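## Task

Move the small foam block from the desk onto the counter that sits behind the shelving. The stacked cartons must stay where they are; anything else in the way may be moved. If the carton stacks close off every route to the counter, set the block on the coffee table's top instead, and that table must be standing upright at the end. The robot must not topple or finish tilted. The block must stay put on its own at the end, not only because the robot holds it.

## Robot and tools

Robot: a Rainbow Robotics RB-Y1 in a physics simulation. It has a two-wheel base with rear casters (0.66 m long, 0.58 m wide, front edge 0.10 m ahead of the wheel axle), a folding leg and torso, a head, and two arms, each ending in a parallel gripper. The base cannot go sideways. A bent leg may stick out past the base's front. Loose objects are sometimes nudged by outside pushes.

Frames. Base frame: origin on the floor between the drive wheels, x ahead, y to the left, z up. The reported chest, left_hand and right_hand positions use this frame; a hand point lies between its finger pads, with fingers along its -z and closing along its x. Printed hand positions get less accurate at long reach. Odometry is the base frame at the start of the scene; base_odometry counts only wheel rotation, so slipping looks like travel. Heading is positive to the left, -3.142 to 3.142.

execute_actions: argument "actions" is a list holding one action or nothing (empty just reports state and images). Optional "cameras": a list from head_camera, left_wrist_camera, right_wrist_camera, all; omitted/null/["all"] gives every camera, [] gives none; images come in the order given by the result's pictures line. An action may contain:
- "base": exactly one relative move from where the base is now: {"translate_m": d}, metres, -3 to 3, forward positive; or {"rotate_rad": d}, radians, -3.2 to 3.2, left (counter-clockwise seen from above) positive. Moves counted from the base's last reported position.
- "joints": a single object keyed by joint name, each value an absolute target (radians, grippers in metres of opening). Both arms, torso and head share this one object. Ranges: torso_squat_rad 0 to 1.2 (higher lowers a level chest); torso_shift_rad -0.3 to 0.6 (positive pushes hips forward); torso_pitch_rad -0.2 to 1.4 (positive bows forward); torso_yaw_rad -1.5 to 1.5 (positive turns left). Left arm: shoulder_pitch -2.356 to 2.356 (0 hanging, negative raises forward and inward); shoulder_roll 0 to 3.141 (positive raises outward); shoulder_yaw -2.094 to 2.094; elbow -2.617 to 0.01 (negative bends); forearm_roll -3.141 to 3.141; wrist_pitch -1.57 to 1.919 (negative tips hand forward); hand_roll -2.705 to 2.705; gripper_m 0 to 0.1. Right arm has the same, except right_shoulder_roll_rad runs -3.141 to 0 (negative raises outward); its yaw and rolls use the same sign sense as the left. head_pan_rad -0.523 to 0.523 (left positive, relative to chest); head_tilt_rad -0.35 to 1.57 (positive looks down). Names carry prefixes exactly, e.g. left_elbow_rad, right_gripper_m. Tolerance for done is ±0.02, grippers ±0.004.
- "speeds": caps for that action: translate_m 0.05 to 0.4 m/s, rotate_rad 0.1 to 1.509 rad/s (defaults are the maxima). Base commands needing over 8.667 s are refused.
- "min_time_s": 0.1 to 8, a floor on how long each arm and head motion takes.
Unknown keys or out-of-range values refuse the call and nothing moves. A joint left out may keep pushing toward an earlier target. Torso combined limits: squat+shift <= 1.52; squat-shift+pitch <= 1.57; shift+0.5 pitch-0.4 squat <= 0.7; shift+0.3 pitch-0.5 squat <= 0.39; violating one leaves the torso short with off_target. Joint top speeds: arms 1 rad/s (wrist/forearm/hand roll 1.5), head 1.5, squat and pitch 0.3, shift 0.15, yaw 0.6, grippers 0.1 m/s. Any action stops after 15 s.

wait: {"seconds": 0 to 10}; no new command, returns state and images. zoom_image: {"camera", "region": [x0,y0,x1,y1]} in pixels of that camera's latest image, origin top-left, at most 504x504. finished_scene: {"scene": number of the current scene}; irreversible, grades the result after the robot holds its final command, and the reply names the following task. Ending a reply with no tool call ends everything.

Results: base_status and joint_status give each motion's outcome. done (for the base, wheels turned the full amount even if slipping); off_target (stopped short, may still push); contact_stop (arm or torso met firm resistance); time_out; limit_stop_at_<name>; stopped_with_arm (torso halted because an arm hit something); limit_stop_at_own_body (self-collision guard halted it before contact). A contact_stop, time_out or stopped_with_arm in one joint halts its whole group (torso joints; each arm's seven joints), which then holds in place. joint command not followed, with a cause line, means an arm's targets were withheld by the collision check (the gripper still acts); such targets may be retried later until replaced. on_its_own shows uncommanded parts; held at is a target, not a position. Motor temperatures list per-arm values in joint_positions order; MOTOR HOT warns from 65 °C, and at 80 °C an OVER-TEMPERATURE FAULT brakes that arm and halts the call (limit_stop_at_motor_heat). A torque fault halts everything for 10 s; resend targets afterward.

Practice: to grip, command an opening at least 0.005 m narrower than the object; off_target on the gripper is then expected. After a stop, first back off the arm in its own action, then the torso. If both hands hold one object and the torso contact-stops at once with nothing in the way, resend every arm joint at its current joint_positions value, then retry the torso. The base keeps driving into furniture without stopping; a bent leg hitting furniture can slide the robot back unnoticed by odometry. Each arm carries up to 3 kg; heavy loads far forward can tip the robot. Never let the arms collide or press on each other, grippers included. Avoid drops, slamming, hard pushes, knocking things over, tipping the coffee table, and leaving the robot tilted. The robot keeps its last command while you think.

Each tool is called after ">>>" as name([rows], argument=value, ...), one row to a line, values as JSON.

## Session

>>> execute_actions(actions=[])

Scene clock: 0.00 s.
Motor temperatures (°C, as the motors report them): left_arm=[32 35 35 33 35 32 36] | right_arm=[34 32 32 36 39 36 43]
base_odometry: x=+0.000 y=+0.000 heading=+0.000 (m, m, rad; odometry frame)
base_status: not commanded
joint_positions: torso_squat_rad=+0.350 torso_shift_rad=+0.000 torso_pitch_rad=+0.000 torso_yaw_rad=+0.000 left_shoulder_pitch_rad=+0.039 left_shoulder_roll_rad=+0.035 left_shoulder_yaw_rad=+0.051 left_elbow_rad=-0.098 left_forearm_roll_rad=+0.006 left_wrist_pitch_rad=+0.004 left_hand_roll_rad=+0.001 left_gripper_m=+0.099 right_shoulder_pitch_rad=-0.018 right_shoulder_roll_rad=-0.030 right_shoulder_yaw_rad=-0.015 right_elbow_rad=-0.196 right_forearm_roll_rad=-0.009 right_wrist_pitch_rad=-0.005 right_hand_roll_rad=-0.038 right_gripper_m=+0.100 head_pan_rad=+0.001 head_tilt_rad=+0.401
joint_status: not commanded
chest: x=-0.2283 y=-0.0007 z=+1.2475 quat_wxyz=(+1.000, +0.000, +0.000, +0.000) (m; base frame)
left_hand: x=-0.2096 y=+0.2490 z=+0.5637 quat_wxyz=(+0.999, +0.019, -0.029, +0.035) (m; base frame)
right_hand: x=-0.1182 y=-0.2436 z=+0.5705 quat_wxyz=(+0.994, -0.012, -0.109, -0.026) (m; base frame)
pictures: head_camera, left_wrist_camera, right_wrist_camera
Images, in order (width x height): head_camera 896x504, left_wrist_camera 644x364, right_wrist_camera 644x364.

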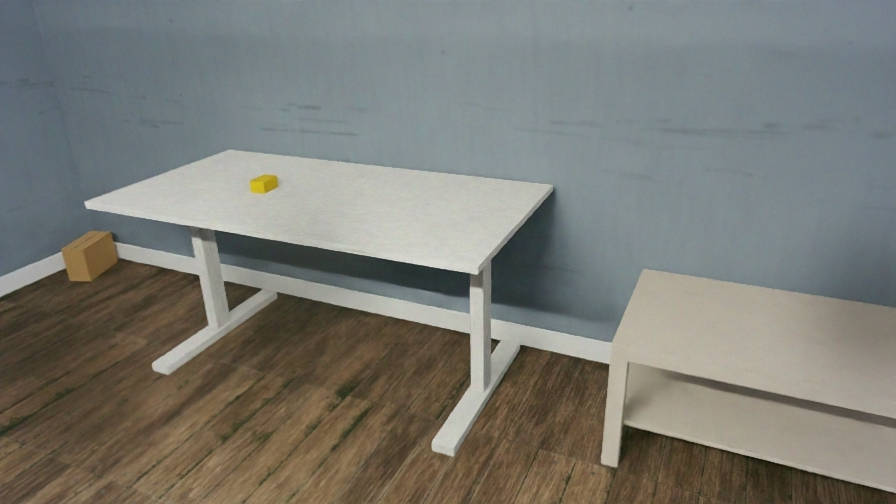

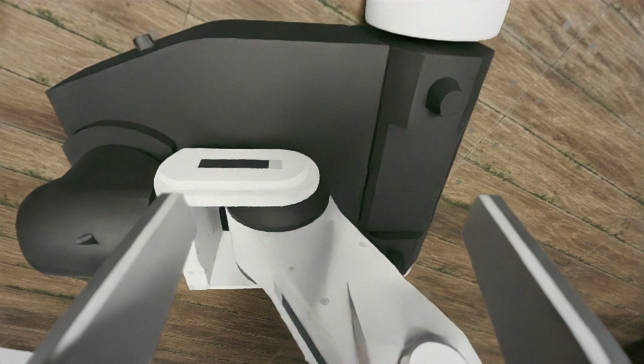

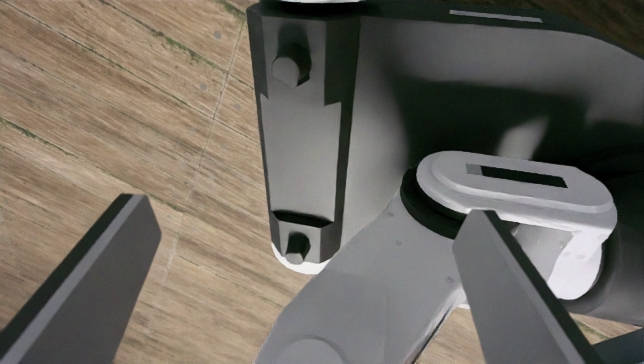

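>>> execute_actions([
  {"base":{"rotate_rad":1.19},"joints":{"head_tilt_rad":0.35,"head_pan_rad":0.3}},
], cameras=["head_camera"])

Scene clock: 3.80 s.
Motor temperatures (°C, as the motors report them): left_arm=[32 35 35 33 35 32 36] | right_arm=[34 32 32 36 39 36 43]
base_odometry: x=+0.000 y=+0.000 heading=+1.189 (m, m, rad; odometry frame)
base_status: done
joint_positions: torso_squat_rad=+0.350 torso_shift_rad=+0.000 torso_pitch_rad=+0.000 torso_yaw_rad=+0.000 left_shoulder_pitch_rad=+0.039 left_shoulder_roll_rad=+0.035 left_shoulder_yaw_rad=+0.051 left_elbow_rad=-0.098 left_forearm_roll_rad=+0.006 left_wrist_pitch_rad=+0.004 left_hand_roll_rad=+0.001 left_gripper_m=+0.099 right_shoulder_pitch_rad=-0.018 right_shoulder_roll_rad=-0.030 right_shoulder_yaw_rad=-0.015 right_elbow_rad=-0.196 right_forearm_roll_rad=-0.009 right_wrist_pitch_rad=-0.005 right_hand_roll_rad=-0.038 right_gripper_m=+0.100 head_pan_rad=+0.300 head_tilt_rad=+0.350
joint_status: all done
chest: x=-0.2283 y=-0.0007 z=+1.2475 quat_wxyz=(+1.000, +0.000, +0.000, +0.000) (m; base frame)
left_hand: x=-0.2096 y=+0.2490 z=+0.5637 quat_wxyz=(+0.999, +0.019, -0.029, +0.035) (m; base frame)
right_hand: x=-0.1182 y=-0.2436 z=+0.5705 quat_wxyz=(+0.994, -0.012, -0.110, -0.026) (m; base frame)
pictures: head_camera
Images, in order (width x height): head_camera 896x504.

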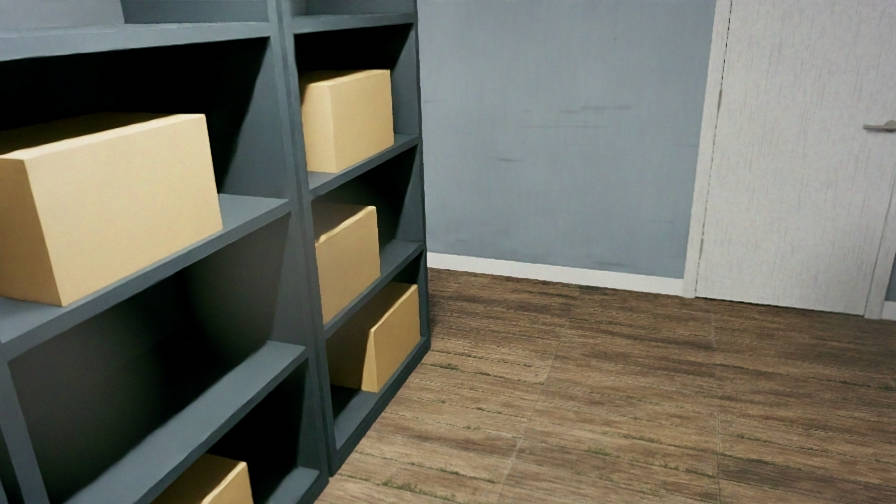

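>>> execute_actions([
  {"base":{"translate_m":1.85},"joints":{"head_pan_rad":-0.2}},
], cameras=[])

>>> execute_actions([
  {"base":{"rotate_rad":-1.57},"joints":{"torso_pitch_rad":0.5,"right_shoulder_pitch_rad":-1.7,"right_elbow_rad":-0.5,"right_wrist_pitch_rad":1.7,"right_shoulder_roll_rad":-0.58,"right_forearm_roll_rad":-0.42,"right_hand_roll_rad":0,"right_shoulder_yaw_rad":0,"head_tilt_rad":0.2}},
], cameras=["head_camera"])

Scene clock: 10.03 s.
Motor temperatures (°C, as the motors report them): left_arm=[32 35 35 33 35 32 36] | right_arm=[34 32 32 36 39 36 43]
base_odometry: x=+0.687 y=+1.717 heading=+1.190 (m, m, rad; odometry frame)
base_status: done
joint_positions: torso_squat_rad=+0.350 torso_shift_rad=+0.000 torso_pitch_rad=+0.000 torso_yaw_rad=+0.000 left_shoulder_pitch_rad=+0.038 left_shoulder_roll_rad=+0.035 left_shoulder_yaw_rad=+0.051 left_elbow_rad=-0.098 left_forearm_roll_rad=+0.006 left_wrist_pitch_rad=+0.004 left_hand_roll_rad=+0.001 left_gripper_m=+0.099 right_shoulder_pitch_rad=-0.018 right_shoulder_roll_rad=-0.030 right_shoulder_yaw_rad=-0.015 right_elbow_rad=-0.196 right_forearm_roll_rad=-0.009 right_wrist_pitch_rad=-0.005 right_hand_roll_rad=-0.038 right_gripper_m=+0.100 head_pan_rad=-0.200 head_tilt_rad=+0.350
joint_status: all done
chest: x=-0.2283 y=-0.0007 z=+1.2475 quat_wxyz=(+1.000, +0.000, +0.000, +0.000) (m; base frame)
left_hand: x=-0.2096 y=+0.2490 z=+0.5637 quat_wxyz=(+0.999, +0.019, -0.029, +0.035) (m; base frame)
right_hand: x=-0.1182 y=-0.2436 z=+0.5705 quat_wxyz=(+0.994, -0.012, -0.109, -0.026) (m; base frame)
pictures: none
No camera images: the call's "cameras" was empty. Leave "cameras" out to get every camera's image.

Scene clock: 13.90 s.
Motor temperatures (°C, as the motors report them): left_arm=[32 35 35 33 35 32 36] | right_arm=[34 32 32 36 39 36 43]
base_odometry: x=+0.687 y=+1.717 heading=-0.379 (m, m, rad; odometry frame)
base_status: done
joint_positions: torso_squat_rad=+0.350 torso_shift_rad=+0.000 torso_pitch_rad=+0.500 torso_yaw_rad=+0.000 left_shoulder_pitch_rad=+0.039 left_shoulder_roll_rad=+0.035 left_shoulder_yaw_rad=+0.051 left_elbow_rad=-0.098 left_forearm_roll_rad=+0.006 left_wrist_pitch_rad=+0.004 left_hand_roll_rad=+0.001 left_gripper_m=+0.099 right_shoulder_pitch_rad=-1.700 right_shoulder_roll_rad=-0.580 right_shoulder_yaw_rad=+0.000 right_elbow_rad=-0.500 right_forearm_roll_rad=-0.420 right_wrist_pitch_rad=+1.700 right_hand_roll_rad=+0.000 right_gripper_m=+0.100 head_pan_rad=-0.200 head_tilt_rad=+0.200
joint_status: all done
chest: x=-0.0799 y=-0.0007 z=+1.2096 quat_wxyz=(+0.969, +0.000, +0.247, +0.000) (m; base frame)
left_hand: x=-0.3917 y=+0.2490 z=+0.6007 quat_wxyz=(+0.975, +0.028, +0.219, +0.029) (m; base frame)
right_hand: x=+0.4948 y=-0.2598 z=+1.0111 quat_wxyz=(+1.000, +0.014, -0.019, +0.008) (m; base frame)
pictures: head_camera
Images, in order (width x height): head_camera 896x504.

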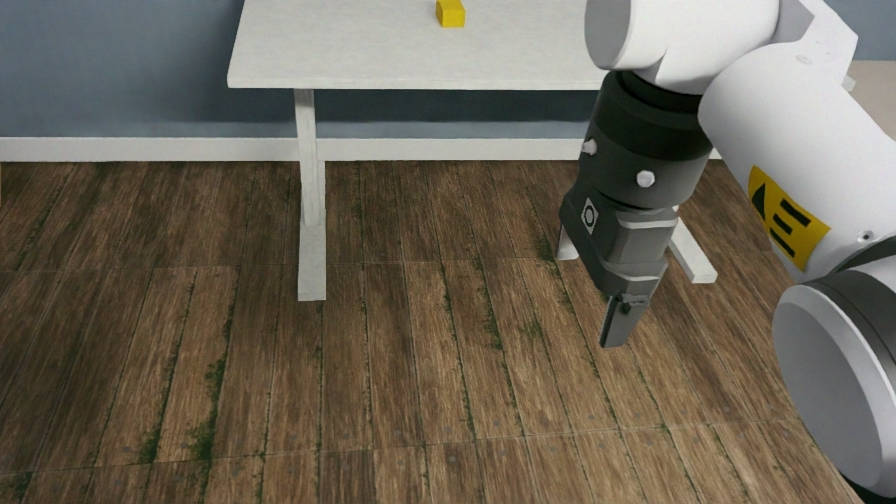

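>>> execute_actions([
  {"base":{"rotate_rad":-0.3}},
], cameras=[])

>>> execute_actions([
  {"base":{"translate_m":1.0}},
], cameras=[])

>>> execute_actions([
  {"base":{"rotate_rad":0.3},"joints":{"head_pan_rad":0.1,"head_tilt_rad":0.3,"torso_yaw_rad":0.15,"right_shoulder_roll_rad":-0.5,"right_forearm_roll_rad":-0.36}},
], cameras=["head_camera"])

Scene clock: 16.03 s.
Motor temperatures (°C, as the motors report them): left_arm=[32 35 35 33 35 32 36] | right_arm=[34 32 32 36 39 36 43]
base_odometry: x=+0.687 y=+1.717 heading=-0.678 (m, m, rad; odometry frame)
base_status: done
joint_positions: torso_squat_rad=+0.350 torso_shift_rad=+0.000 torso_pitch_rad=+0.500 torso_yaw_rad=+0.000 left_shoulder_pitch_rad=+0.039 left_shoulder_roll_rad=+0.035 left_shoulder_yaw_rad=+0.051 left_elbow_rad=-0.098 left_forearm_roll_rad=+0.006 left_wrist_pitch_rad=+0.004 left_hand_roll_rad=+0.001 left_gripper_m=+0.099 right_shoulder_pitch_rad=-1.700 right_shoulder_roll_rad=-0.580 right_shoulder_yaw_rad=+0.000 right_elbow_rad=-0.500 right_forearm_roll_rad=-0.420 right_wrist_pitch_rad=+1.700 right_hand_roll_rad=+0.000 right_gripper_m=+0.100 head_pan_rad=-0.200 head_tilt_rad=+0.200
joint_status: not commanded
chest: x=-0.0799 y=-0.0007 z=+1.2096 quat_wxyz=(+0.969, +0.000, +0.247, +0.000) (m; base frame)
left_hand: x=-0.3917 y=+0.2490 z=+0.6007 quat_wxyz=(+0.975, +0.028, +0.219, +0.029) (m; base frame)
right_hand: x=+0.4948 y=-0.2597 z=+1.0110 quat_wxyz=(+1.000, +0.015, -0.019, +0.008) (m; base frame)
pictures: none
No camera images: the call's "cameras" was empty. Leave "cameras" out to get every camera's image.

Scene clock: 19.97 s.
Motor temperatures (°C, as the motors report them): left_arm=[32 35 35 33 35 32 36] | right_arm=[34 32 32 36 39 36 43]
base_odometry: x=+1.465 y=+1.090 heading=-0.679 (m, m, rad; odometry frame)
base_status: done
joint_positions: torso_squat_rad=+0.350 torso_shift_rad=+0.000 torso_pitch_rad=+0.500 torso_yaw_rad=+0.000 left_shoulder_pitch_rad=+0.039 left_shoulder_roll_rad=+0.035 left_shoulder_yaw_rad=+0.051 left_elbow_rad=-0.098 left_forearm_roll_rad=+0.006 left_wrist_pitch_rad=+0.004 left_hand_roll_rad=+0.001 left_gripper_m=+0.099 right_shoulder_pitch_rad=-1.700 right_shoulder_roll_rad=-0.580 right_shoulder_yaw_rad=+0.000 right_elbow_rad=-0.500 right_forearm_roll_rad=-0.420 right_wrist_pitch_rad=+1.700 right_hand_roll_rad=+0.000 right_gripper_m=+0.100 head_pan_rad=-0.200 head_tilt_rad=+0.200
joint_status: not commanded
chest: x=-0.0799 y=-0.0007 z=+1.2096 quat_wxyz=(+0.969, +0.000, +0.247, +0.000) (m; base frame)
left_hand: x=-0.3917 y=+0.2490 z=+0.6007 quat_wxyz=(+0.975, +0.028, +0.219, +0.029) (m; base frame)
right_hand: x=+0.4948 y=-0.2597 z=+1.0110 quat_wxyz=(+1.000, +0.015, -0.019, +0.008) (m; base frame)
pictures: none
No camera images: the call's "cameras" was empty. Leave "cameras" out to get every camera's image.

Scene clock: 21.83 s.
Motor temperatures (°C, as the motors report them): left_arm=[32 35 35 33 35 32 36] | right_arm=[34 32 32 36 39 36 43]
base_odometry: x=+1.465 y=+1.090 heading=-0.379 (m, m, rad; odometry frame)
base_status: done
joint_positions: torso_squat_rad=+0.350 torso_shift_rad=+0.000 torso_pitch_rad=+0.500 torso_yaw_rad=+0.150 left_shoulder_pitch_rad=+0.039 left_shoulder_roll_rad=+0.035 left_shoulder_yaw_rad=+0.051 left_elbow_rad=-0.098 left_forearm_roll_rad=+0.006 left_wrist_pitch_rad=+0.004 left_hand_roll_rad=+0.001 left_gripper_m=+0.099 right_shoulder_pitch_rad=-1.700 right_shoulder_roll_rad=-0.500 right_shoulder_yaw_rad=+0.000 right_elbow_rad=-0.500 right_forearm_roll_rad=-0.360 right_wrist_pitch_rad=+1.700 right_hand_roll_rad=+0.000 right_gripper_m=+0.100 head_pan_rad=+0.100 head_tilt_rad=+0.300
joint_status: all done
chest: x=-0.0799 y=-0.0007 z=+1.2096 quat_wxyz=(+0.966, +0.019, +0.247, +0.073) (m; base frame)
left_hand: x=-0.4244 y=+0.2489 z=+0.6186 quat_wxyz=(+0.969, +0.048, +0.219, +0.101) (m; base frame)
right_hand: x=+0.5135 y=-0.1360 z=+0.9828 quat_wxyz=(+0.994, +0.035, -0.008, +0.104) (m; base frame)
pictures: head_camera
Images, in order (width x height): head_camera 896x504.

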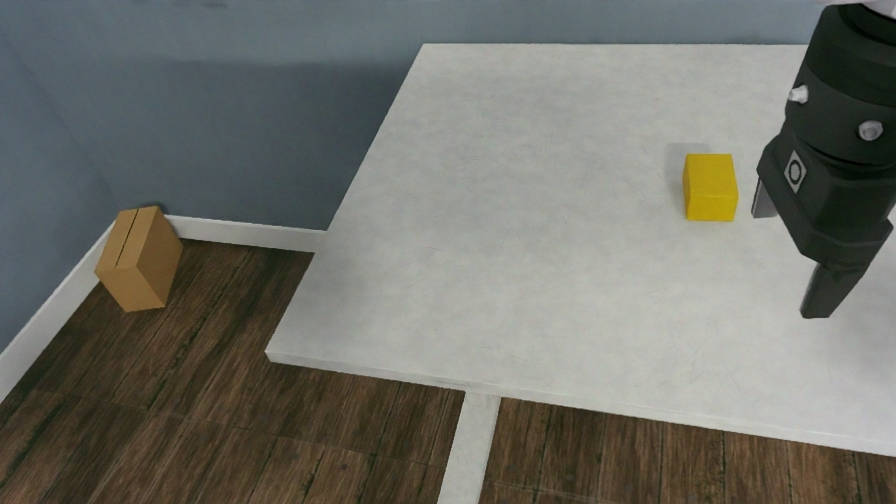

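>>> execute_actions([
  {"base":{"translate_m":0.38},"joints":{"torso_yaw_rad":0,"right_hand_roll_rad":1.5,"head_pan_rad":-0.2,"head_tilt_rad":0.5}},
], cameras=["head_camera","right_wrist_camera"])

Scene clock: 24.37 s.
Motor temperatures (°C, as the motors report them): left_arm=[32 35 35 33 35 32 36] | right_arm=[34 32 32 36 39 36 43]
base_odometry: x=+1.818 y=+0.949 heading=-0.379 (m, m, rad; odometry frame)
base_status: done
joint_positions: torso_squat_rad=+0.350 torso_shift_rad=+0.000 torso_pitch_rad=+0.500 torso_yaw_rad=+0.000 left_shoulder_pitch_rad=+0.039 left_shoulder_roll_rad=+0.035 left_shoulder_yaw_rad=+0.051 left_elbow_rad=-0.098 left_forearm_roll_rad=+0.006 left_wrist_pitch_rad=+0.004 left_hand_roll_rad=+0.001 left_gripper_m=+0.099 right_shoulder_pitch_rad=-1.700 right_shoulder_roll_rad=-0.500 right_shoulder_yaw_rad=+0.000 right_elbow_rad=-0.500 right_forearm_roll_rad=-0.360 right_wrist_pitch_rad=+1.700 right_hand_roll_rad=+1.500 right_gripper_m=+0.100 head_pan_rad=-0.200 head_tilt_rad=+0.500
joint_status: all done
chest: x=-0.0799 y=-0.0007 z=+1.2096 quat_wxyz=(+0.969, +0.000, +0.247, +0.000) (m; base frame)
left_hand: x=-0.3916 y=+0.2490 z=+0.6007 quat_wxyz=(+0.975, +0.027, +0.219, +0.029) (m; base frame)
right_hand: x=+0.4896 y=-0.2287 z=+0.9958 quat_wxyz=(+0.705, -0.005, -0.004, +0.709) (m; base frame)
pictures: head_camera, right_wrist_camera
Images, in order (width x height): head_camera 896x504, right_wrist_camera 644x364.

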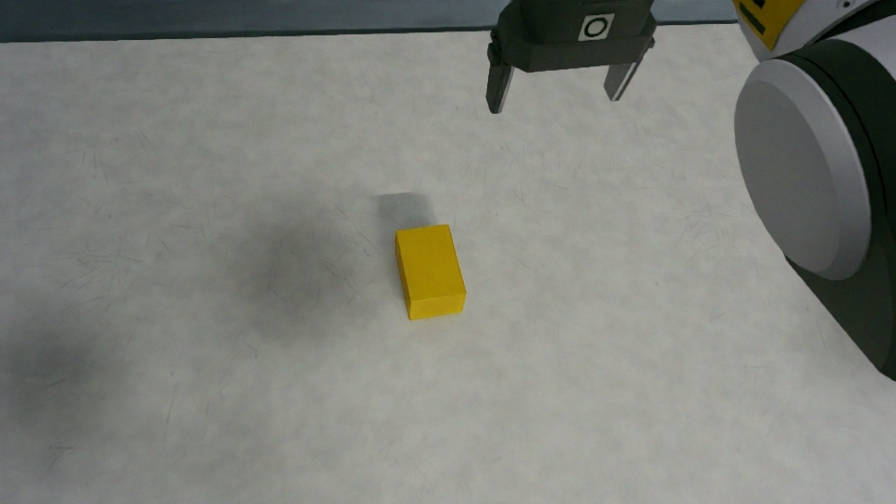

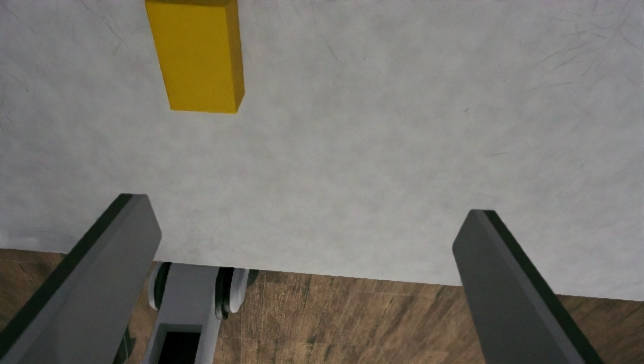

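>>> execute_actions([
  {"joints":{"torso_yaw_rad":0.23,"right_hand_roll_rad":1.3,"torso_squat_rad":0.6}},
], cameras=["head_camera","right_wrist_camera"])

Scene clock: 26.17 s.
Motor temperatures (°C, as the motors report them): left_arm=[32 35 35 33 35 32 36] | right_arm=[34 32 32 36 39 36 43]
base_odometry: x=+1.818 y=+0.949 heading=-0.379 (m, m, rad; odometry frame)
base_status: not commanded
joint_positions: torso_squat_rad=+0.600 torso_shift_rad=+0.000 torso_pitch_rad=+0.500 torso_yaw_rad=+0.230 left_shoulder_pitch_rad=+0.039 left_shoulder_roll_rad=+0.035 left_shoulder_yaw_rad=+0.051 left_elbow_rad=-0.098 left_forearm_roll_rad=+0.006 left_wrist_pitch_rad=+0.004 left_hand_roll_rad=+0.001 left_gripper_m=+0.099 right_shoulder_pitch_rad=-1.700 right_shoulder_roll_rad=-0.500 right_shoulder_yaw_rad=+0.000 right_elbow_rad=-0.500 right_forearm_roll_rad=-0.360 right_wrist_pitch_rad=+1.700 right_hand_roll_rad=+1.300 right_gripper_m=+0.100 head_pan_rad=-0.200 head_tilt_rad=+0.500
joint_status: all done
chest: x=-0.0799 y=-0.0006 z=+1.1298 quat_wxyz=(+0.963, +0.029, +0.246, +0.111) (m; base frame)
left_hand: x=-0.4419 y=+0.2467 z=+0.5483 quat_wxyz=(+0.964, +0.059, +0.219, +0.139) (m; base frame)
right_hand: x=+0.5213 y=-0.0852 z=+0.8988 quat_wxyz=(+0.703, +0.038, -0.040, +0.709) (m; base frame)
pictures: head_camera, right_wrist_camera
Images, in order (width x height): head_camera 896x504, right_wrist_camera 644x364.

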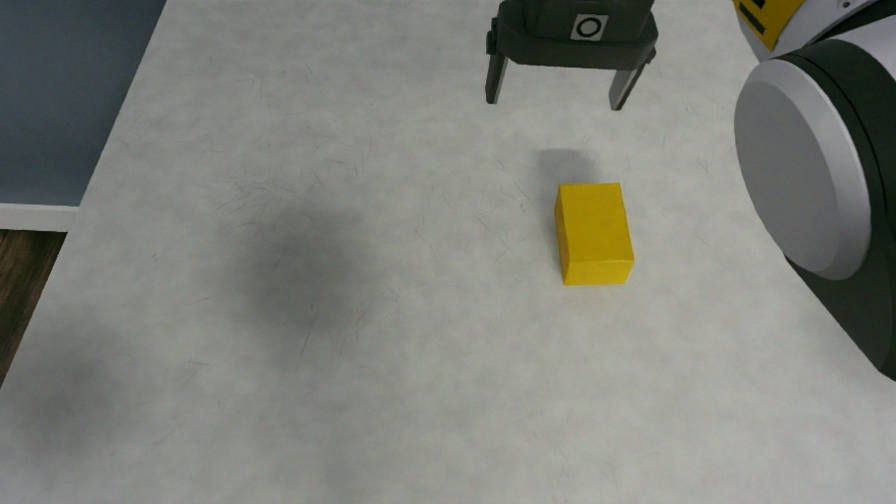

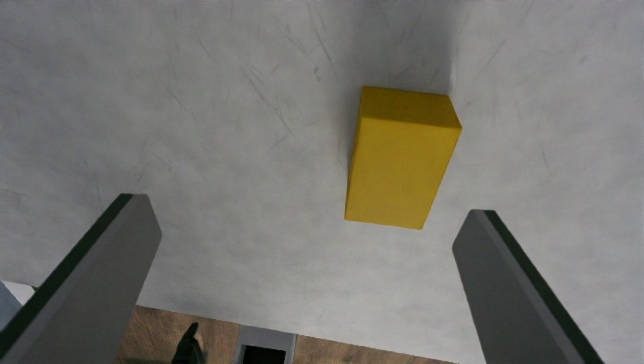

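>>> execute_actions([
  {"joints":{"torso_yaw_rad":0.16,"right_hand_roll_rad":1.42,"torso_squat_rad":0.75}},
], cameras=["head_camera","right_wrist_camera"])

Scene clock: 27.60 s.
Motor temperatures (°C, as the motors report them): left_arm=[32 35 35 33 35 32 36] | right_arm=[34 32 32 36 39 36 43]
base_odometry: x=+1.818 y=+0.949 heading=-0.379 (m, m, rad; odometry frame)
base_status: not commanded
joint_positions: torso_squat_rad=+0.750 torso_shift_rad=+0.000 torso_pitch_rad=+0.500 torso_yaw_rad=+0.160 left_shoulder_pitch_rad=+0.039 left_shoulder_roll_rad=+0.035 left_shoulder_yaw_rad=+0.051 left_elbow_rad=-0.098 left_forearm_roll_rad=+0.006 left_wrist_pitch_rad=+0.004 left_hand_roll_rad=+0.001 left_gripper_m=+0.099 right_shoulder_pitch_rad=-1.700 right_shoulder_roll_rad=-0.500 right_shoulder_yaw_rad=+0.000 right_elbow_rad=-0.500 right_forearm_roll_rad=-0.360 right_wrist_pitch_rad=+1.700 right_hand_roll_rad=+1.420 right_gripper_m=+0.100 head_pan_rad=-0.200 head_tilt_rad=+0.500
joint_status: all done
chest: x=-0.0799 y=-0.0006 z=+1.0643 quat_wxyz=(+0.966, +0.020, +0.247, +0.078) (m; base frame)
left_hand: x=-0.4266 y=+0.2488 z=+0.4744 quat_wxyz=(+0.969, +0.049, +0.219, +0.106) (m; base frame)
right_hand: x=+0.5147 y=-0.1296 z=+0.8368 quat_wxyz=(+0.683, +0.023, -0.031, +0.730) (m; base frame)
pictures: head_camera, right_wrist_camera
Images, in order (width x height): head_camera 896x504, right_wrist_camera 644x364.

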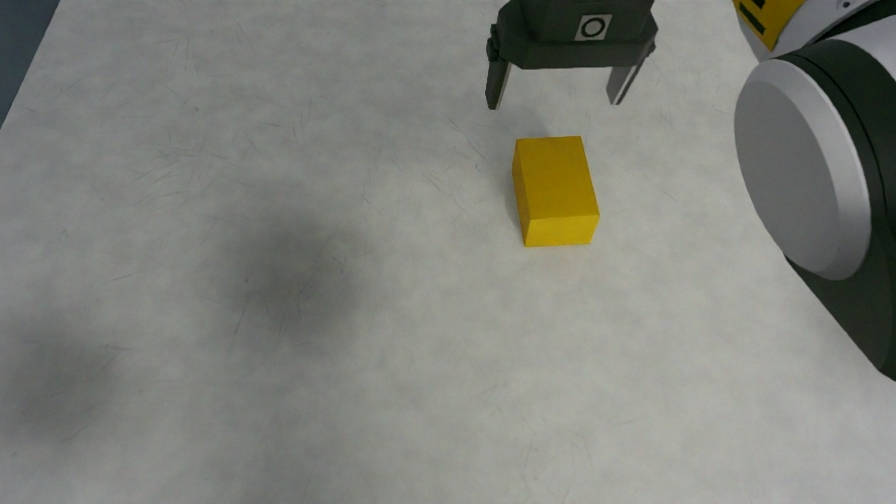

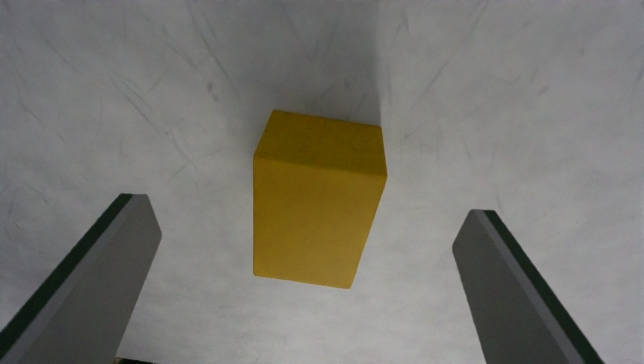

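>>> execute_actions([
  {"joints":{"torso_squat_rad":0.87,"right_hand_roll_rad":1.36}},
], cameras=["right_wrist_camera"])

>>> execute_actions([
  {"joints":{"right_gripper_m":0.035}},
], cameras=["head_camera","right_wrist_camera"])

Scene clock: 28.93 s.
Motor temperatures (°C, as the motors report them): left_arm=[32 35 35 33 35 32 36] | right_arm=[34 32 32 36 39 36 43]
base_odometry: x=+1.818 y=+0.949 heading=-0.379 (m, m, rad; odometry frame)
base_status: not commanded
joint_positions: torso_squat_rad=+0.870 torso_shift_rad=+0.000 torso_pitch_rad=+0.500 torso_yaw_rad=+0.160 left_shoulder_pitch_rad=+0.039 left_shoulder_roll_rad=+0.035 left_shoulder_yaw_rad=+0.051 left_elbow_rad=-0.098 left_forearm_roll_rad=+0.006 left_wrist_pitch_rad=+0.004 left_hand_roll_rad=+0.001 left_gripper_m=+0.099 right_shoulder_pitch_rad=-1.700 right_shoulder_roll_rad=-0.500 right_shoulder_yaw_rad=+0.000 right_elbow_rad=-0.500 right_forearm_roll_rad=-0.360 right_wrist_pitch_rad=+1.700 right_hand_roll_rad=+1.360 right_gripper_m=+0.100 head_pan_rad=-0.200 head_tilt_rad=+0.500
joint_status: all done
chest: x=-0.0799 y=-0.0005 z=+1.0034 quat_wxyz=(+0.966, +0.020, +0.247, +0.078) (m; base frame)
left_hand: x=-0.4266 y=+0.2489 z=+0.4137 quat_wxyz=(+0.969, +0.049, +0.219, +0.106) (m; base frame)
right_hand: x=+0.5148 y=-0.1295 z=+0.7760 quat_wxyz=(+0.704, +0.024, -0.030, +0.709) (m; base frame)
pictures: right_wrist_camera
Images, in order (width x height): right_wrist_camera 644x364.

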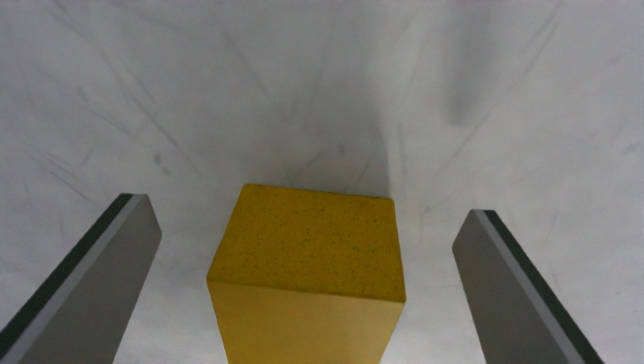

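Scene clock: 30.07 s.
Motor temperatures (°C, as the motors report them): left_arm=[32 35 35 33 35 32 36] | right_arm=[34 32 32 36 39 36 43]
base_odometry: x=+1.818 y=+0.949 heading=-0.379 (m, m, rad; odometry frame)
base_status: not commanded
joint_positions: torso_squat_rad=+0.870 torso_shift_rad=+0.000 torso_pitch_rad=+0.500 torso_yaw_rad=+0.160 left_shoulder_pitch_rad=+0.039 left_shoulder_roll_rad=+0.035 left_shoulder_yaw_rad=+0.051 left_elbow_rad=-0.098 left_forearm_roll_rad=+0.006 left_wrist_pitch_rad=+0.004 left_hand_roll_rad=+0.001 left_gripper_m=+0.099 right_shoulder_pitch_rad=-1.700 right_shoulder_roll_rad=-0.500 right_shoulder_yaw_rad=+0.000 right_elbow_rad=-0.500 right_forearm_roll_rad=-0.360 right_wrist_pitch_rad=+1.700 right_hand_roll_rad=+1.360 right_gripper_m=+0.056 head_pan_rad=-0.200 head_tilt_rad=+0.500
joint_status: right_gripper_m off_target (ended at +0.056, target +0.035)
chest: x=-0.0799 y=-0.0005 z=+1.0034 quat_wxyz=(+0.966, +0.020, +0.247, +0.078) (m; base frame)
left_hand: x=-0.4266 y=+0.2489 z=+0.4137 quat_wxyz=(+0.969, +0.049, +0.219, +0.106) (m; base frame)
right_hand: x=+0.5148 y=-0.1295 z=+0.7760 quat_wxyz=(+0.704, +0.024, -0.030, +0.709) (m; base frame)
pictures: head_camera, right_wrist_camera
Images, in order (width x height): head_camera 896x504, right_wrist_camera 644x364.

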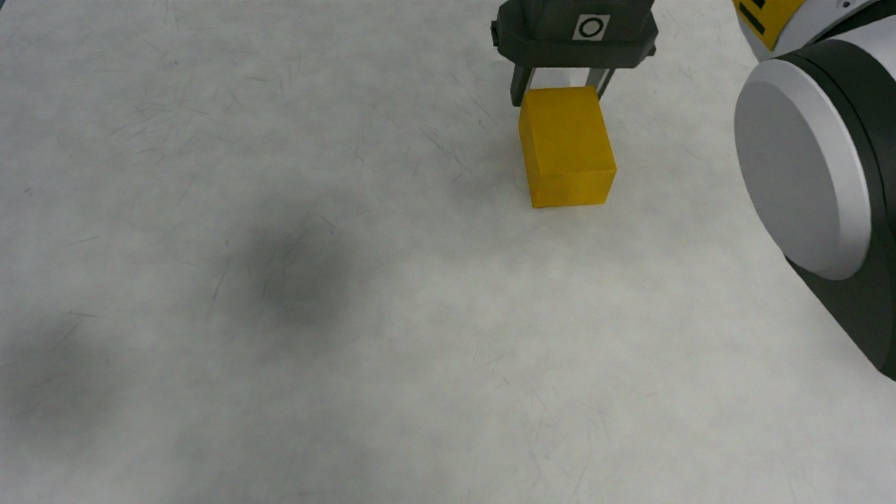

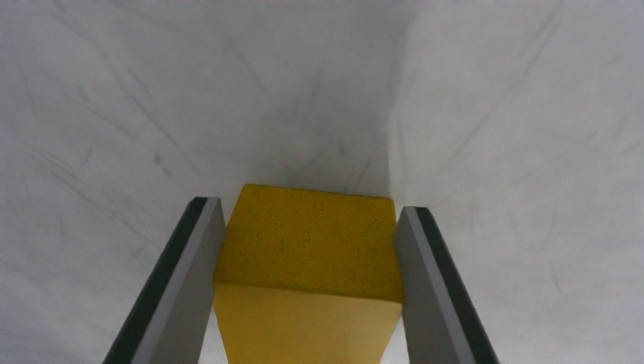

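>>> execute_actions([
  {"joints":{"right_gripper_m":0.09}},
], cameras=[])

>>> execute_actions([
  {"base":{"translate_m":-0.035}},
], cameras=[])

>>> execute_actions([
  {"joints":{"right_gripper_m":0.035}},
], cameras=[])

>>> execute_actions([
  {"joints":{"torso_squat_rad":0.4}},
], cameras=["right_wrist_camera"])

>>> execute_actions([
  {"base":{"translate_m":-1.0},"joints":{"torso_yaw_rad":0,"head_pan_rad":0,"head_tilt_rad":0.0}},
], cameras=[])

>>> execute_actions([
  {"base":{"rotate_rad":2.3},"joints":{"torso_pitch_rad":0,"right_shoulder_pitch_rad":-0.2,"right_shoulder_roll_rad":-0.15,"right_elbow_rad":-1.4,"right_forearm_roll_rad":-0.07,"right_wrist_pitch_rad":1.5,"head_tilt_rad":0.4},"min_time_s":2.5},
])

Scene clock: 32.80 s.
Motor temperatures (°C, as the motors report them): left_arm=[32 35 35 33 35 32 36] | right_arm=[34 32 32 36 39 36 43]
base_odometry: x=+1.818 y=+0.949 heading=-0.379 (m, m, rad; odometry frame)
base_status: not commanded
joint_positions: torso_squat_rad=+0.870 torso_shift_rad=+0.000 torso_pitch_rad=+0.500 torso_yaw_rad=+0.160 left_shoulder_pitch_rad=+0.039 left_shoulder_roll_rad=+0.035 left_shoulder_yaw_rad=+0.051 left_elbow_rad=-0.098 left_forearm_roll_rad=+0.006 left_wrist_pitch_rad=+0.004 left_hand_roll_rad=+0.001 left_gripper_m=+0.099 right_shoulder_pitch_rad=-1.700 right_shoulder_roll_rad=-0.500 right_shoulder_yaw_rad=+0.000 right_elbow_rad=-0.500 right_forearm_roll_rad=-0.360 right_wrist_pitch_rad=+1.700 right_hand_roll_rad=+1.360 right_gripper_m=+0.090 head_pan_rad=-0.200 head_tilt_rad=+0.500
joint_status: all done
chest: x=-0.0799 y=-0.0005 z=+1.0034 quat_wxyz=(+0.966, +0.020, +0.247, +0.078) (m; base frame)
left_hand: x=-0.4266 y=+0.2489 z=+0.4137 quat_wxyz=(+0.969, +0.049, +0.219, +0.106) (m; base frame)
right_hand: x=+0.5148 y=-0.1295 z=+0.7760 quat_wxyz=(+0.704, +0.024, -0.030, +0.709) (m; base frame)
pictures: none
No camera images: the call's "cameras" was empty. Leave "cameras" out to get every camera's image.

Scene clock: 34.03 s.
Motor temperatures (°C, as the motors report them): left_arm=[32 35 35 33 35 32 36] | right_arm=[34 32 32 36 39 36 43]
base_odometry: x=+1.786 y=+0.962 heading=-0.379 (m, m, rad; odometry frame)
base_status: done
joint_positions: torso_squat_rad=+0.870 torso_shift_rad=+0.000 torso_pitch_rad=+0.500 torso_yaw_rad=+0.160 left_shoulder_pitch_rad=+0.039 left_shoulder_roll_rad=+0.035 left_shoulder_yaw_rad=+0.051 left_elbow_rad=-0.098 left_forearm_roll_rad=+0.006 left_wrist_pitch_rad=+0.004 left_hand_roll_rad=+0.001 left_gripper_m=+0.099 right_shoulder_pitch_rad=-1.700 right_shoulder_roll_rad=-0.500 right_shoulder_yaw_rad=+0.000 right_elbow_rad=-0.500 right_forearm_roll_rad=-0.360 right_wrist_pitch_rad=+1.700 right_hand_roll_rad=+1.360 right_gripper_m=+0.090 head_pan_rad=-0.200 head_tilt_rad=+0.500
joint_status: not commanded
chest: x=-0.0799 y=-0.0005 z=+1.0034 quat_wxyz=(+0.966, +0.020, +0.247, +0.078) (m; base frame)
left_hand: x=-0.4266 y=+0.2489 z=+0.4137 quat_wxyz=(+0.969, +0.049, +0.219, +0.106) (m; base frame)
right_hand: x=+0.5147 y=-0.1295 z=+0.7759 quat_wxyz=(+0.704, +0.024, -0.030, +0.709) (m; base frame)
pictures: none
No camera images: the call's "cameras" was empty. Leave "cameras" out to get every camera's image.

Scene clock: 35.07 s.
Motor temperatures (°C, as the motors report them): left_arm=[32 35 35 33 35 32 36] | right_arm=[34 32 32 36 39 36 43]
base_odometry: x=+1.786 y=+0.962 heading=-0.379 (m, m, rad; odometry frame)
base_status: not commanded
joint_positions: torso_squat_rad=+0.870 torso_shift_rad=+0.000 torso_pitch_rad=+0.500 torso_yaw_rad=+0.160 left_shoulder_pitch_rad=+0.039 left_shoulder_roll_rad=+0.035 left_shoulder_yaw_rad=+0.051 left_elbow_rad=-0.098 left_forearm_roll_rad=+0.006 left_wrist_pitch_rad=+0.004 left_hand_roll_rad=+0.001 left_gripper_m=+0.099 right_shoulder_pitch_rad=-1.700 right_shoulder_roll_rad=-0.500 right_shoulder_yaw_rad=+0.000 right_elbow_rad=-0.500 right_forearm_roll_rad=-0.360 right_wrist_pitch_rad=+1.700 right_hand_roll_rad=+1.360 right_gripper_m=+0.058 head_pan_rad=-0.200 head_tilt_rad=+0.500
joint_status: right_gripper_m off_target (ended at +0.058, target +0.035)
chest: x=-0.0799 y=-0.0005 z=+1.0034 quat_wxyz=(+0.966, +0.020, +0.247, +0.078) (m; base frame)
left_hand: x=-0.4266 y=+0.2489 z=+0.4137 quat_wxyz=(+0.969, +0.049, +0.219, +0.106) (m; base frame)
right_hand: x=+0.5147 y=-0.1295 z=+0.7759 quat_wxyz=(+0.704, +0.024, -0.030, +0.709) (m; base frame)
pictures: none
No camera images: the call's "cameras" was empty. Leave "cameras" out to get every camera's image.

Scene clock: 37.43 s.
Motor temperatures (°C, as the motors report them): left_arm=[32 35 35 33 35 32 36] | right_arm=[34 32 32 36 39 36 43]
base_odometry: x=+1.786 y=+0.962 heading=-0.379 (m, m, rad; odometry frame)
base_status: not commanded
joint_positions: torso_squat_rad=+0.400 torso_shift_rad=+0.000 torso_pitch_rad=+0.500 torso_yaw_rad=+0.160 left_shoulder_pitch_rad=+0.039 left_shoulder_roll_rad=+0.035 left_shoulder_yaw_rad=+0.051 left_elbow_rad=-0.098 left_forearm_roll_rad=+0.006 left_wrist_pitch_rad=+0.004 left_hand_roll_rad=+0.001 left_gripper_m=+0.099 right_shoulder_pitch_rad=-1.700 right_shoulder_roll_rad=-0.500 right_shoulder_yaw_rad=+0.000 right_elbow_rad=-0.500 right_forearm_roll_rad=-0.360 right_wrist_pitch_rad=+1.700 right_hand_roll_rad=+1.360 right_gripper_m=+0.058 head_pan_rad=-0.200 head_tilt_rad=+0.500
joint_status: all done
chest: x=-0.0799 y=-0.0007 z=+1.1968 quat_wxyz=(+0.966, +0.020, +0.247, +0.078) (m; base frame)
left_hand: x=-0.4267 y=+0.2487 z=+0.6071 quat_wxyz=(+0.969, +0.049, +0.219, +0.106) (m; base frame)
right_hand: x=+0.5147 y=-0.1297 z=+0.9692 quat_wxyz=(+0.704, +0.024, -0.030, +0.709) (m; base frame)
pictures: right_wrist_camera
Images, in order (width x height): right_wrist_camera 644x364.

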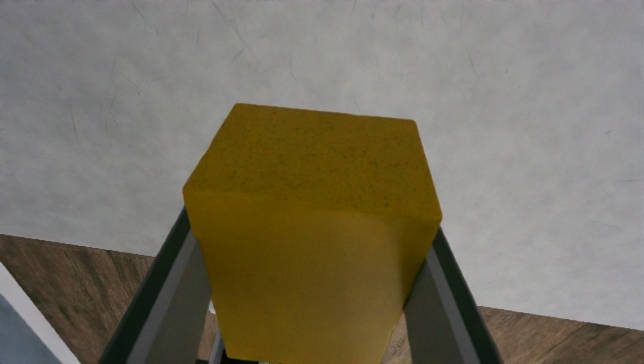

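Scene clock: 41.60 s.
Motor temperatures (°C, as the motors report them): left_arm=[32 35 35 33 35 32 36] | right_arm=[34 32 32 36 39 36 43]
base_odometry: x=+0.856 y=+1.332 heading=-0.378 (m, m, rad; odometry frame)
base_status: done
joint_positions: torso_squat_rad=+0.400 torso_shift_rad=+0.000 torso_pitch_rad=+0.500 torso_yaw_rad=+0.000 left_shoulder_pitch_rad=+0.039 left_shoulder_roll_rad=+0.035 left_shoulder_yaw_rad=+0.051 left_elbow_rad=-0.098 left_forearm_roll_rad=+0.006 left_wrist_pitch_rad=+0.004 left_hand_roll_rad=+0.001 left_gripper_m=+0.099 right_shoulder_pitch_rad=-1.700 right_shoulder_roll_rad=-0.500 right_shoulder_yaw_rad=+0.000 right_elbow_rad=-0.500 right_forearm_roll_rad=-0.360 right_wrist_pitch_rad=+1.700 right_hand_roll_rad=+1.360 right_gripper_m=+0.058 head_pan_rad=+0.000 head_tilt_rad=+0.000
joint_status: all done
chest: x=-0.0799 y=-0.0007 z=+1.1968 quat_wxyz=(+0.969, +0.000, +0.247, +0.000) (m; base frame)
left_hand: x=-0.3916 y=+0.2490 z=+0.5879 quat_wxyz=(+0.975, +0.027, +0.219, +0.029) (m; base frame)
right_hand: x=+0.4895 y=-0.2286 z=+0.9830 quat_wxyz=(+0.753, -0.005, -0.004, +0.658) (m; base frame)
pictures: none
No camera images: the call's "cameras" was empty. Leave "cameras" out to get every camera's image.

Scene clock: 46.20 s.
Motor temperatures (°C, as the motors report them): left_arm=[32 35 35 33 35 32 36] | right_arm=[34 32 32 36 39 36 43]
base_odometry: x=+0.856 y=+1.332 heading=+1.921 (m, m, rad; odometry frame)
base_status: done
joint_positions: torso_squat_rad=+0.400 torso_shift_rad=+0.000 torso_pitch_rad=+0.000 torso_yaw_rad=+0.000 left_shoulder_pitch_rad=+0.039 left_shoulder_roll_rad=+0.035 left_shoulder_yaw_rad=+0.051 left_elbow_rad=-0.098 left_forearm_roll_rad=+0.006 left_wrist_pitch_rad=+0.004 left_hand_roll_rad=+0.001 left_gripper_m=+0.099 right_shoulder_pitch_rad=-0.200 right_shoulder_roll_rad=-0.150 right_shoulder_yaw_rad=+0.000 right_elbow_rad=-1.400 right_forearm_roll_rad=-0.070 right_wrist_pitch_rad=+1.500 right_hand_roll_rad=+1.360 right_gripper_m=+0.058 head_pan_rad=+0.000 head_tilt_rad=+0.400
joint_status: all done
chest: x=-0.2283 y=-0.0007 z=+1.2347 quat_wxyz=(+1.000, +0.000, +0.000, +0.000) (m; base frame)
left_hand: x=-0.2098 y=+0.2490 z=+0.5509 quat_wxyz=(+0.999, +0.019, -0.029, +0.035) (m; base frame)
right_hand: x=+0.1340 y=-0.2700 z=+0.7981 quat_wxyz=(+0.762, -0.060, -0.010, +0.645) (m; base frame)
pictures: head_camera, left_wrist_camera, right_wrist_camera
Images, in order (width x height): head_camera 896x504, left_wrist_camera 644x364, right_wrist_camera 644x364.

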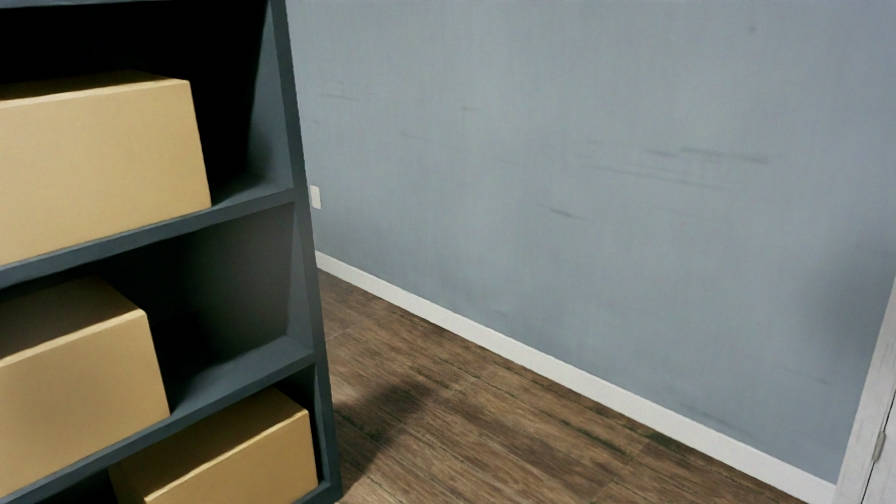

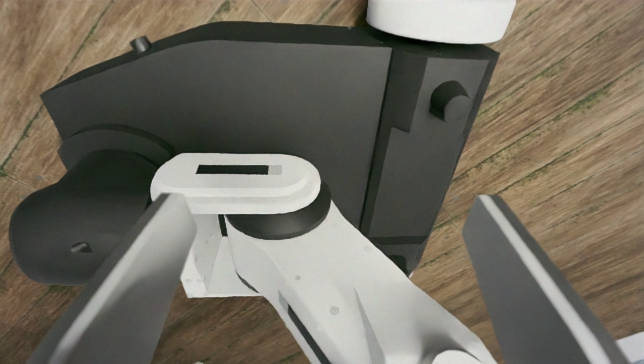

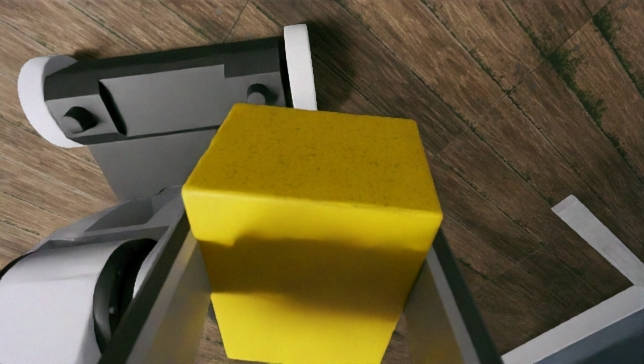

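>>> execute_actions([
  {"base":{"rotate_rad":-0.73}},
], cameras=[])

>>> execute_actions([
  {"base":{"translate_m":1.15}},
], cameras=[])

>>> execute_actions([
  {"base":{"rotate_rad":1.57},"joints":{"head_tilt_rad":0.55}},
], cameras=["head_camera"])

Scene clock: 49.30 s.
Motor temperatures (°C, as the motors report them): left_arm=[32 35 35 33 35 32 36] | right_arm=[34 32 32 36 39 36 43]
base_odometry: x=+0.856 y=+1.332 heading=+1.192 (m, m, rad; odometry frame)
base_status: done
joint_positions: torso_squat_rad=+0.400 torso_shift_rad=+0.000 torso_pitch_rad=+0.000 torso_yaw_rad=+0.000 left_shoulder_pitch_rad=+0.039 left_shoulder_roll_rad=+0.035 left_shoulder_yaw_rad=+0.051 left_elbow_rad=-0.098 left_forearm_roll_rad=+0.006 left_wrist_pitch_rad=+0.004 left_hand_roll_rad=+0.001 left_gripper_m=+0.099 right_shoulder_pitch_rad=-0.200 right_shoulder_roll_rad=-0.150 right_shoulder_yaw_rad=+0.000 right_elbow_rad=-1.400 right_forearm_roll_rad=-0.070 right_wrist_pitch_rad=+1.500 right_hand_roll_rad=+1.360 right_gripper_m=+0.058 head_pan_rad=+0.000 head_tilt_rad=+0.400
joint_status: not commanded
chest: x=-0.2283 y=-0.0007 z=+1.2347 quat_wxyz=(+1.000, +0.000, +0.000, +0.000) (m; base frame)
left_hand: x=-0.2098 y=+0.2490 z=+0.5509 quat_wxyz=(+0.999, +0.019, -0.029, +0.035) (m; base frame)
right_hand: x=+0.1340 y=-0.2700 z=+0.7980 quat_wxyz=(+0.762, -0.060, -0.010, +0.645) (m; base frame)
pictures: none
No camera images: the call's "cameras" was empty. Leave "cameras" out to get every camera's image.

Scene clock: 53.53 s.
Motor temperatures (°C, as the motors report them): left_arm=[32 35 35 33 35 32 36] | right_arm=[34 32 32 36 39 36 43]
base_odometry: x=+1.282 y=+2.400 heading=+1.191 (m, m, rad; odometry frame)
base_status: done
joint_positions: torso_squat_rad=+0.400 torso_shift_rad=+0.000 torso_pitch_rad=+0.000 torso_yaw_rad=+0.000 left_shoulder_pitch_rad=+0.038 left_shoulder_roll_rad=+0.035 left_shoulder_yaw_rad=+0.051 left_elbow_rad=-0.098 left_forearm_roll_rad=+0.006 left_wrist_pitch_rad=+0.004 left_hand_roll_rad=+0.001 left_gripper_m=+0.099 right_shoulder_pitch_rad=-0.200 right_shoulder_roll_rad=-0.150 right_shoulder_yaw_rad=+0.000 right_elbow_rad=-1.400 right_forearm_roll_rad=-0.070 right_wrist_pitch_rad=+1.500 right_hand_roll_rad=+1.360 right_gripper_m=+0.058 head_pan_rad=+0.000 head_tilt_rad=+0.400
joint_status: not commanded
chest: x=-0.2282 y=-0.0007 z=+1.2347 quat_wxyz=(+1.000, +0.000, +0.000, +0.000) (m; base frame)
left_hand: x=-0.2096 y=+0.2490 z=+0.5509 quat_wxyz=(+0.999, +0.019, -0.029, +0.035) (m; base frame)
right_hand: x=+0.1340 y=-0.2700 z=+0.7979 quat_wxyz=(+0.762, -0.060, -0.010, +0.645) (m; base frame)
pictures: none
No camera images: the call's "cameras" was empty. Leave "cameras" out to get every camera's image.

Scene clock: 57.40 s.
Motor temperatures (°C, as the motors report them): left_arm=[32 35 35 33 35 32 36] | right_arm=[34 32 32 36 39 36 43]
base_odometry: x=+1.282 y=+2.400 heading=+2.761 (m, m, rad; odometry frame)
base_status: done
joint_positions: torso_squat_rad=+0.400 torso_shift_rad=+0.000 torso_pitch_rad=+0.000 torso_yaw_rad=+0.000 left_shoulder_pitch_rad=+0.038 left_shoulder_roll_rad=+0.035 left_shoulder_yaw_rad=+0.051 left_elbow_rad=-0.098 left_forearm_roll_rad=+0.006 left_wrist_pitch_rad=+0.004 left_hand_roll_rad=+0.001 left_gripper_m=+0.099 right_shoulder_pitch_rad=-0.200 right_shoulder_roll_rad=-0.150 right_shoulder_yaw_rad=+0.000 right_elbow_rad=-1.400 right_forearm_roll_rad=-0.070 right_wrist_pitch_rad=+1.500 right_hand_roll_rad=+1.360 right_gripper_m=+0.058 head_pan_rad=+0.000 head_tilt_rad=+0.550
joint_status: all done
chest: x=-0.2282 y=-0.0007 z=+1.2347 quat_wxyz=(+1.000, +0.000, +0.000, +0.000) (m; base frame)
left_hand: x=-0.2096 y=+0.2490 z=+0.5509 quat_wxyz=(+0.999, +0.020, -0.029, +0.035) (m; base frame)
right_hand: x=+0.1340 y=-0.2700 z=+0.7980 quat_wxyz=(+0.762, -0.060, -0.010, +0.645) (m; base frame)
pictures: head_camera
Images, in order (width x height): head_camera 896x504.

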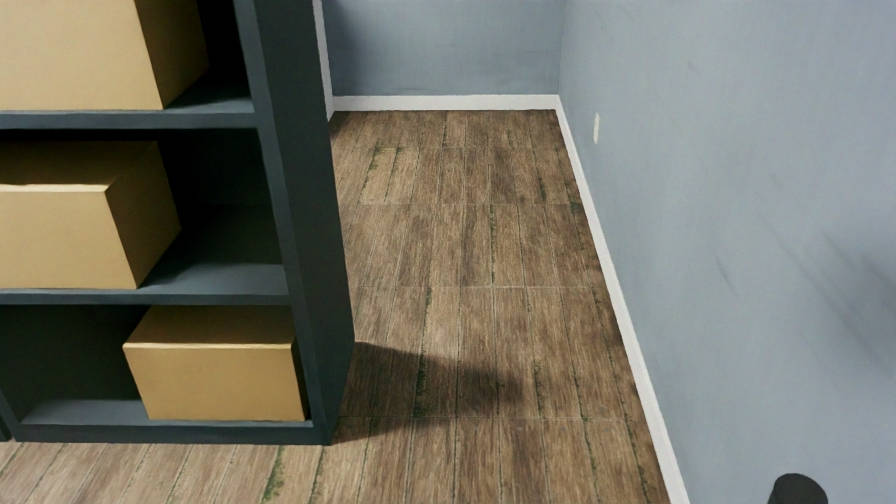

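>>> execute_actions([
  {"base":{"rotate_rad":-0.17}},
], cameras=[])

>>> execute_actions([
  {"base":{"translate_m":0.75}},
], cameras=[])

>>> execute_actions([
  {"base":{"rotate_rad":0.17},"joints":{"head_tilt_rad":0.8}},
], cameras=["head_camera"])

Scene clock: 59.37 s.
Motor temperatures (°C, as the motors report them): left_arm=[32 35 35 33 35 32 36] | right_arm=[34 32 32 36 39 36 43]
base_odometry: x=+1.282 y=+2.400 heading=+2.591 (m, m, rad; odometry frame)
base_status: done
joint_positions: torso_squat_rad=+0.400 torso_shift_rad=+0.000 torso_pitch_rad=+0.000 torso_yaw_rad=+0.000 left_shoulder_pitch_rad=+0.038 left_shoulder_roll_rad=+0.035 left_shoulder_yaw_rad=+0.051 left_elbow_rad=-0.098 left_forearm_roll_rad=+0.006 left_wrist_pitch_rad=+0.004 left_hand_roll_rad=+0.001 left_gripper_m=+0.099 right_shoulder_pitch_rad=-0.200 right_shoulder_roll_rad=-0.150 right_shoulder_yaw_rad=+0.000 right_elbow_rad=-1.400 right_forearm_roll_rad=-0.070 right_wrist_pitch_rad=+1.500 right_hand_roll_rad=+1.360 right_gripper_m=+0.058 head_pan_rad=+0.000 head_tilt_rad=+0.550
joint_status: not commanded
chest: x=-0.2282 y=-0.0007 z=+1.2347 quat_wxyz=(+1.000, +0.000, +0.000, +0.000) (m; base frame)
left_hand: x=-0.2096 y=+0.2490 z=+0.5509 quat_wxyz=(+0.999, +0.019, -0.029, +0.035) (m; base frame)
right_hand: x=+0.1340 y=-0.2700 z=+0.7980 quat_wxyz=(+0.762, -0.060, -0.010, +0.645) (m; base frame)
pictures: none
No camera images: the call's "cameras" was empty. Leave "cameras" out to get every camera's image.

Scene clock: 62.83 s.
Motor temperatures (°C, as the motors report them): left_arm=[32 35 35 33 35 32 36] | right_arm=[34 32 32 36 39 36 43]
base_odometry: x=+0.642 y=+2.791 heading=+2.593 (m, m, rad; odometry frame)
base_status: done
joint_positions: torso_squat_rad=+0.400 torso_shift_rad=+0.000 torso_pitch_rad=+0.000 torso_yaw_rad=+0.000 left_shoulder_pitch_rad=+0.039 left_shoulder_roll_rad=+0.035 left_shoulder_yaw_rad=+0.051 left_elbow_rad=-0.098 left_forearm_roll_rad=+0.006 left_wrist_pitch_rad=+0.004 left_hand_roll_rad=+0.001 left_gripper_m=+0.099 right_shoulder_pitch_rad=-0.200 right_shoulder_roll_rad=-0.150 right_shoulder_yaw_rad=+0.000 right_elbow_rad=-1.400 right_forearm_roll_rad=-0.070 right_wrist_pitch_rad=+1.500 right_hand_roll_rad=+1.360 right_gripper_m=+0.058 head_pan_rad=+0.000 head_tilt_rad=+0.550
joint_status: not commanded
chest: x=-0.2282 y=-0.0007 z=+1.2347 quat_wxyz=(+1.000, +0.000, +0.000, +0.000) (m; base frame)
left_hand: x=-0.2096 y=+0.2490 z=+0.5509 quat_wxyz=(+0.999, +0.019, -0.029, +0.035) (m; base frame)
right_hand: x=+0.1340 y=-0.2700 z=+0.7979 quat_wxyz=(+0.762, -0.060, -0.010, +0.645) (m; base frame)
pictures: none
No camera images: the call's "cameras" was empty. Leave "cameras" out to get every camera's image.

Scene clock: 64.57 s.
Motor temperatures (°C, as the motors report them): left_arm=[32 35 35 33 35 32 36] | right_arm=[34 32 32 36 39 36 43]
base_odometry: x=+0.642 y=+2.791 heading=+2.762 (m, m, rad; odometry frame)
base_status: done
joint_positions: torso_squat_rad=+0.400 torso_shift_rad=+0.000 torso_pitch_rad=+0.000 torso_yaw_rad=+0.000 left_shoulder_pitch_rad=+0.039 left_shoulder_roll_rad=+0.035 left_shoulder_yaw_rad=+0.051 left_elbow_rad=-0.098 left_forearm_roll_rad=+0.006 left_wrist_pitch_rad=+0.004 left_hand_roll_rad=+0.001 left_gripper_m=+0.099 right_shoulder_pitch_rad=-0.200 right_shoulder_roll_rad=-0.150 right_shoulder_yaw_rad=+0.000 right_elbow_rad=-1.400 right_forearm_roll_rad=-0.070 right_wrist_pitch_rad=+1.500 right_hand_roll_rad=+1.360 right_gripper_m=+0.058 head_pan_rad=+0.000 head_tilt_rad=+0.800
joint_status: all done
chest: x=-0.2282 y=-0.0007 z=+1.2347 quat_wxyz=(+1.000, +0.000, +0.000, +0.000) (m; base frame)
left_hand: x=-0.2096 y=+0.2490 z=+0.5509 quat_wxyz=(+0.999, +0.019, -0.029, +0.035) (m; base frame)
right_hand: x=+0.1340 y=-0.2700 z=+0.7979 quat_wxyz=(+0.762, -0.060, -0.010, +0.645) (m; base frame)
pictures: head_camera
Images, in order (width x height): head_camera 896x504.

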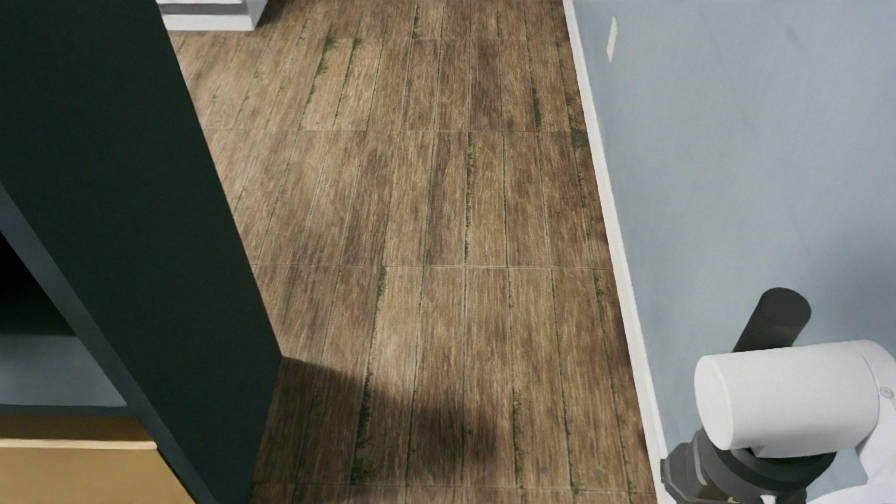

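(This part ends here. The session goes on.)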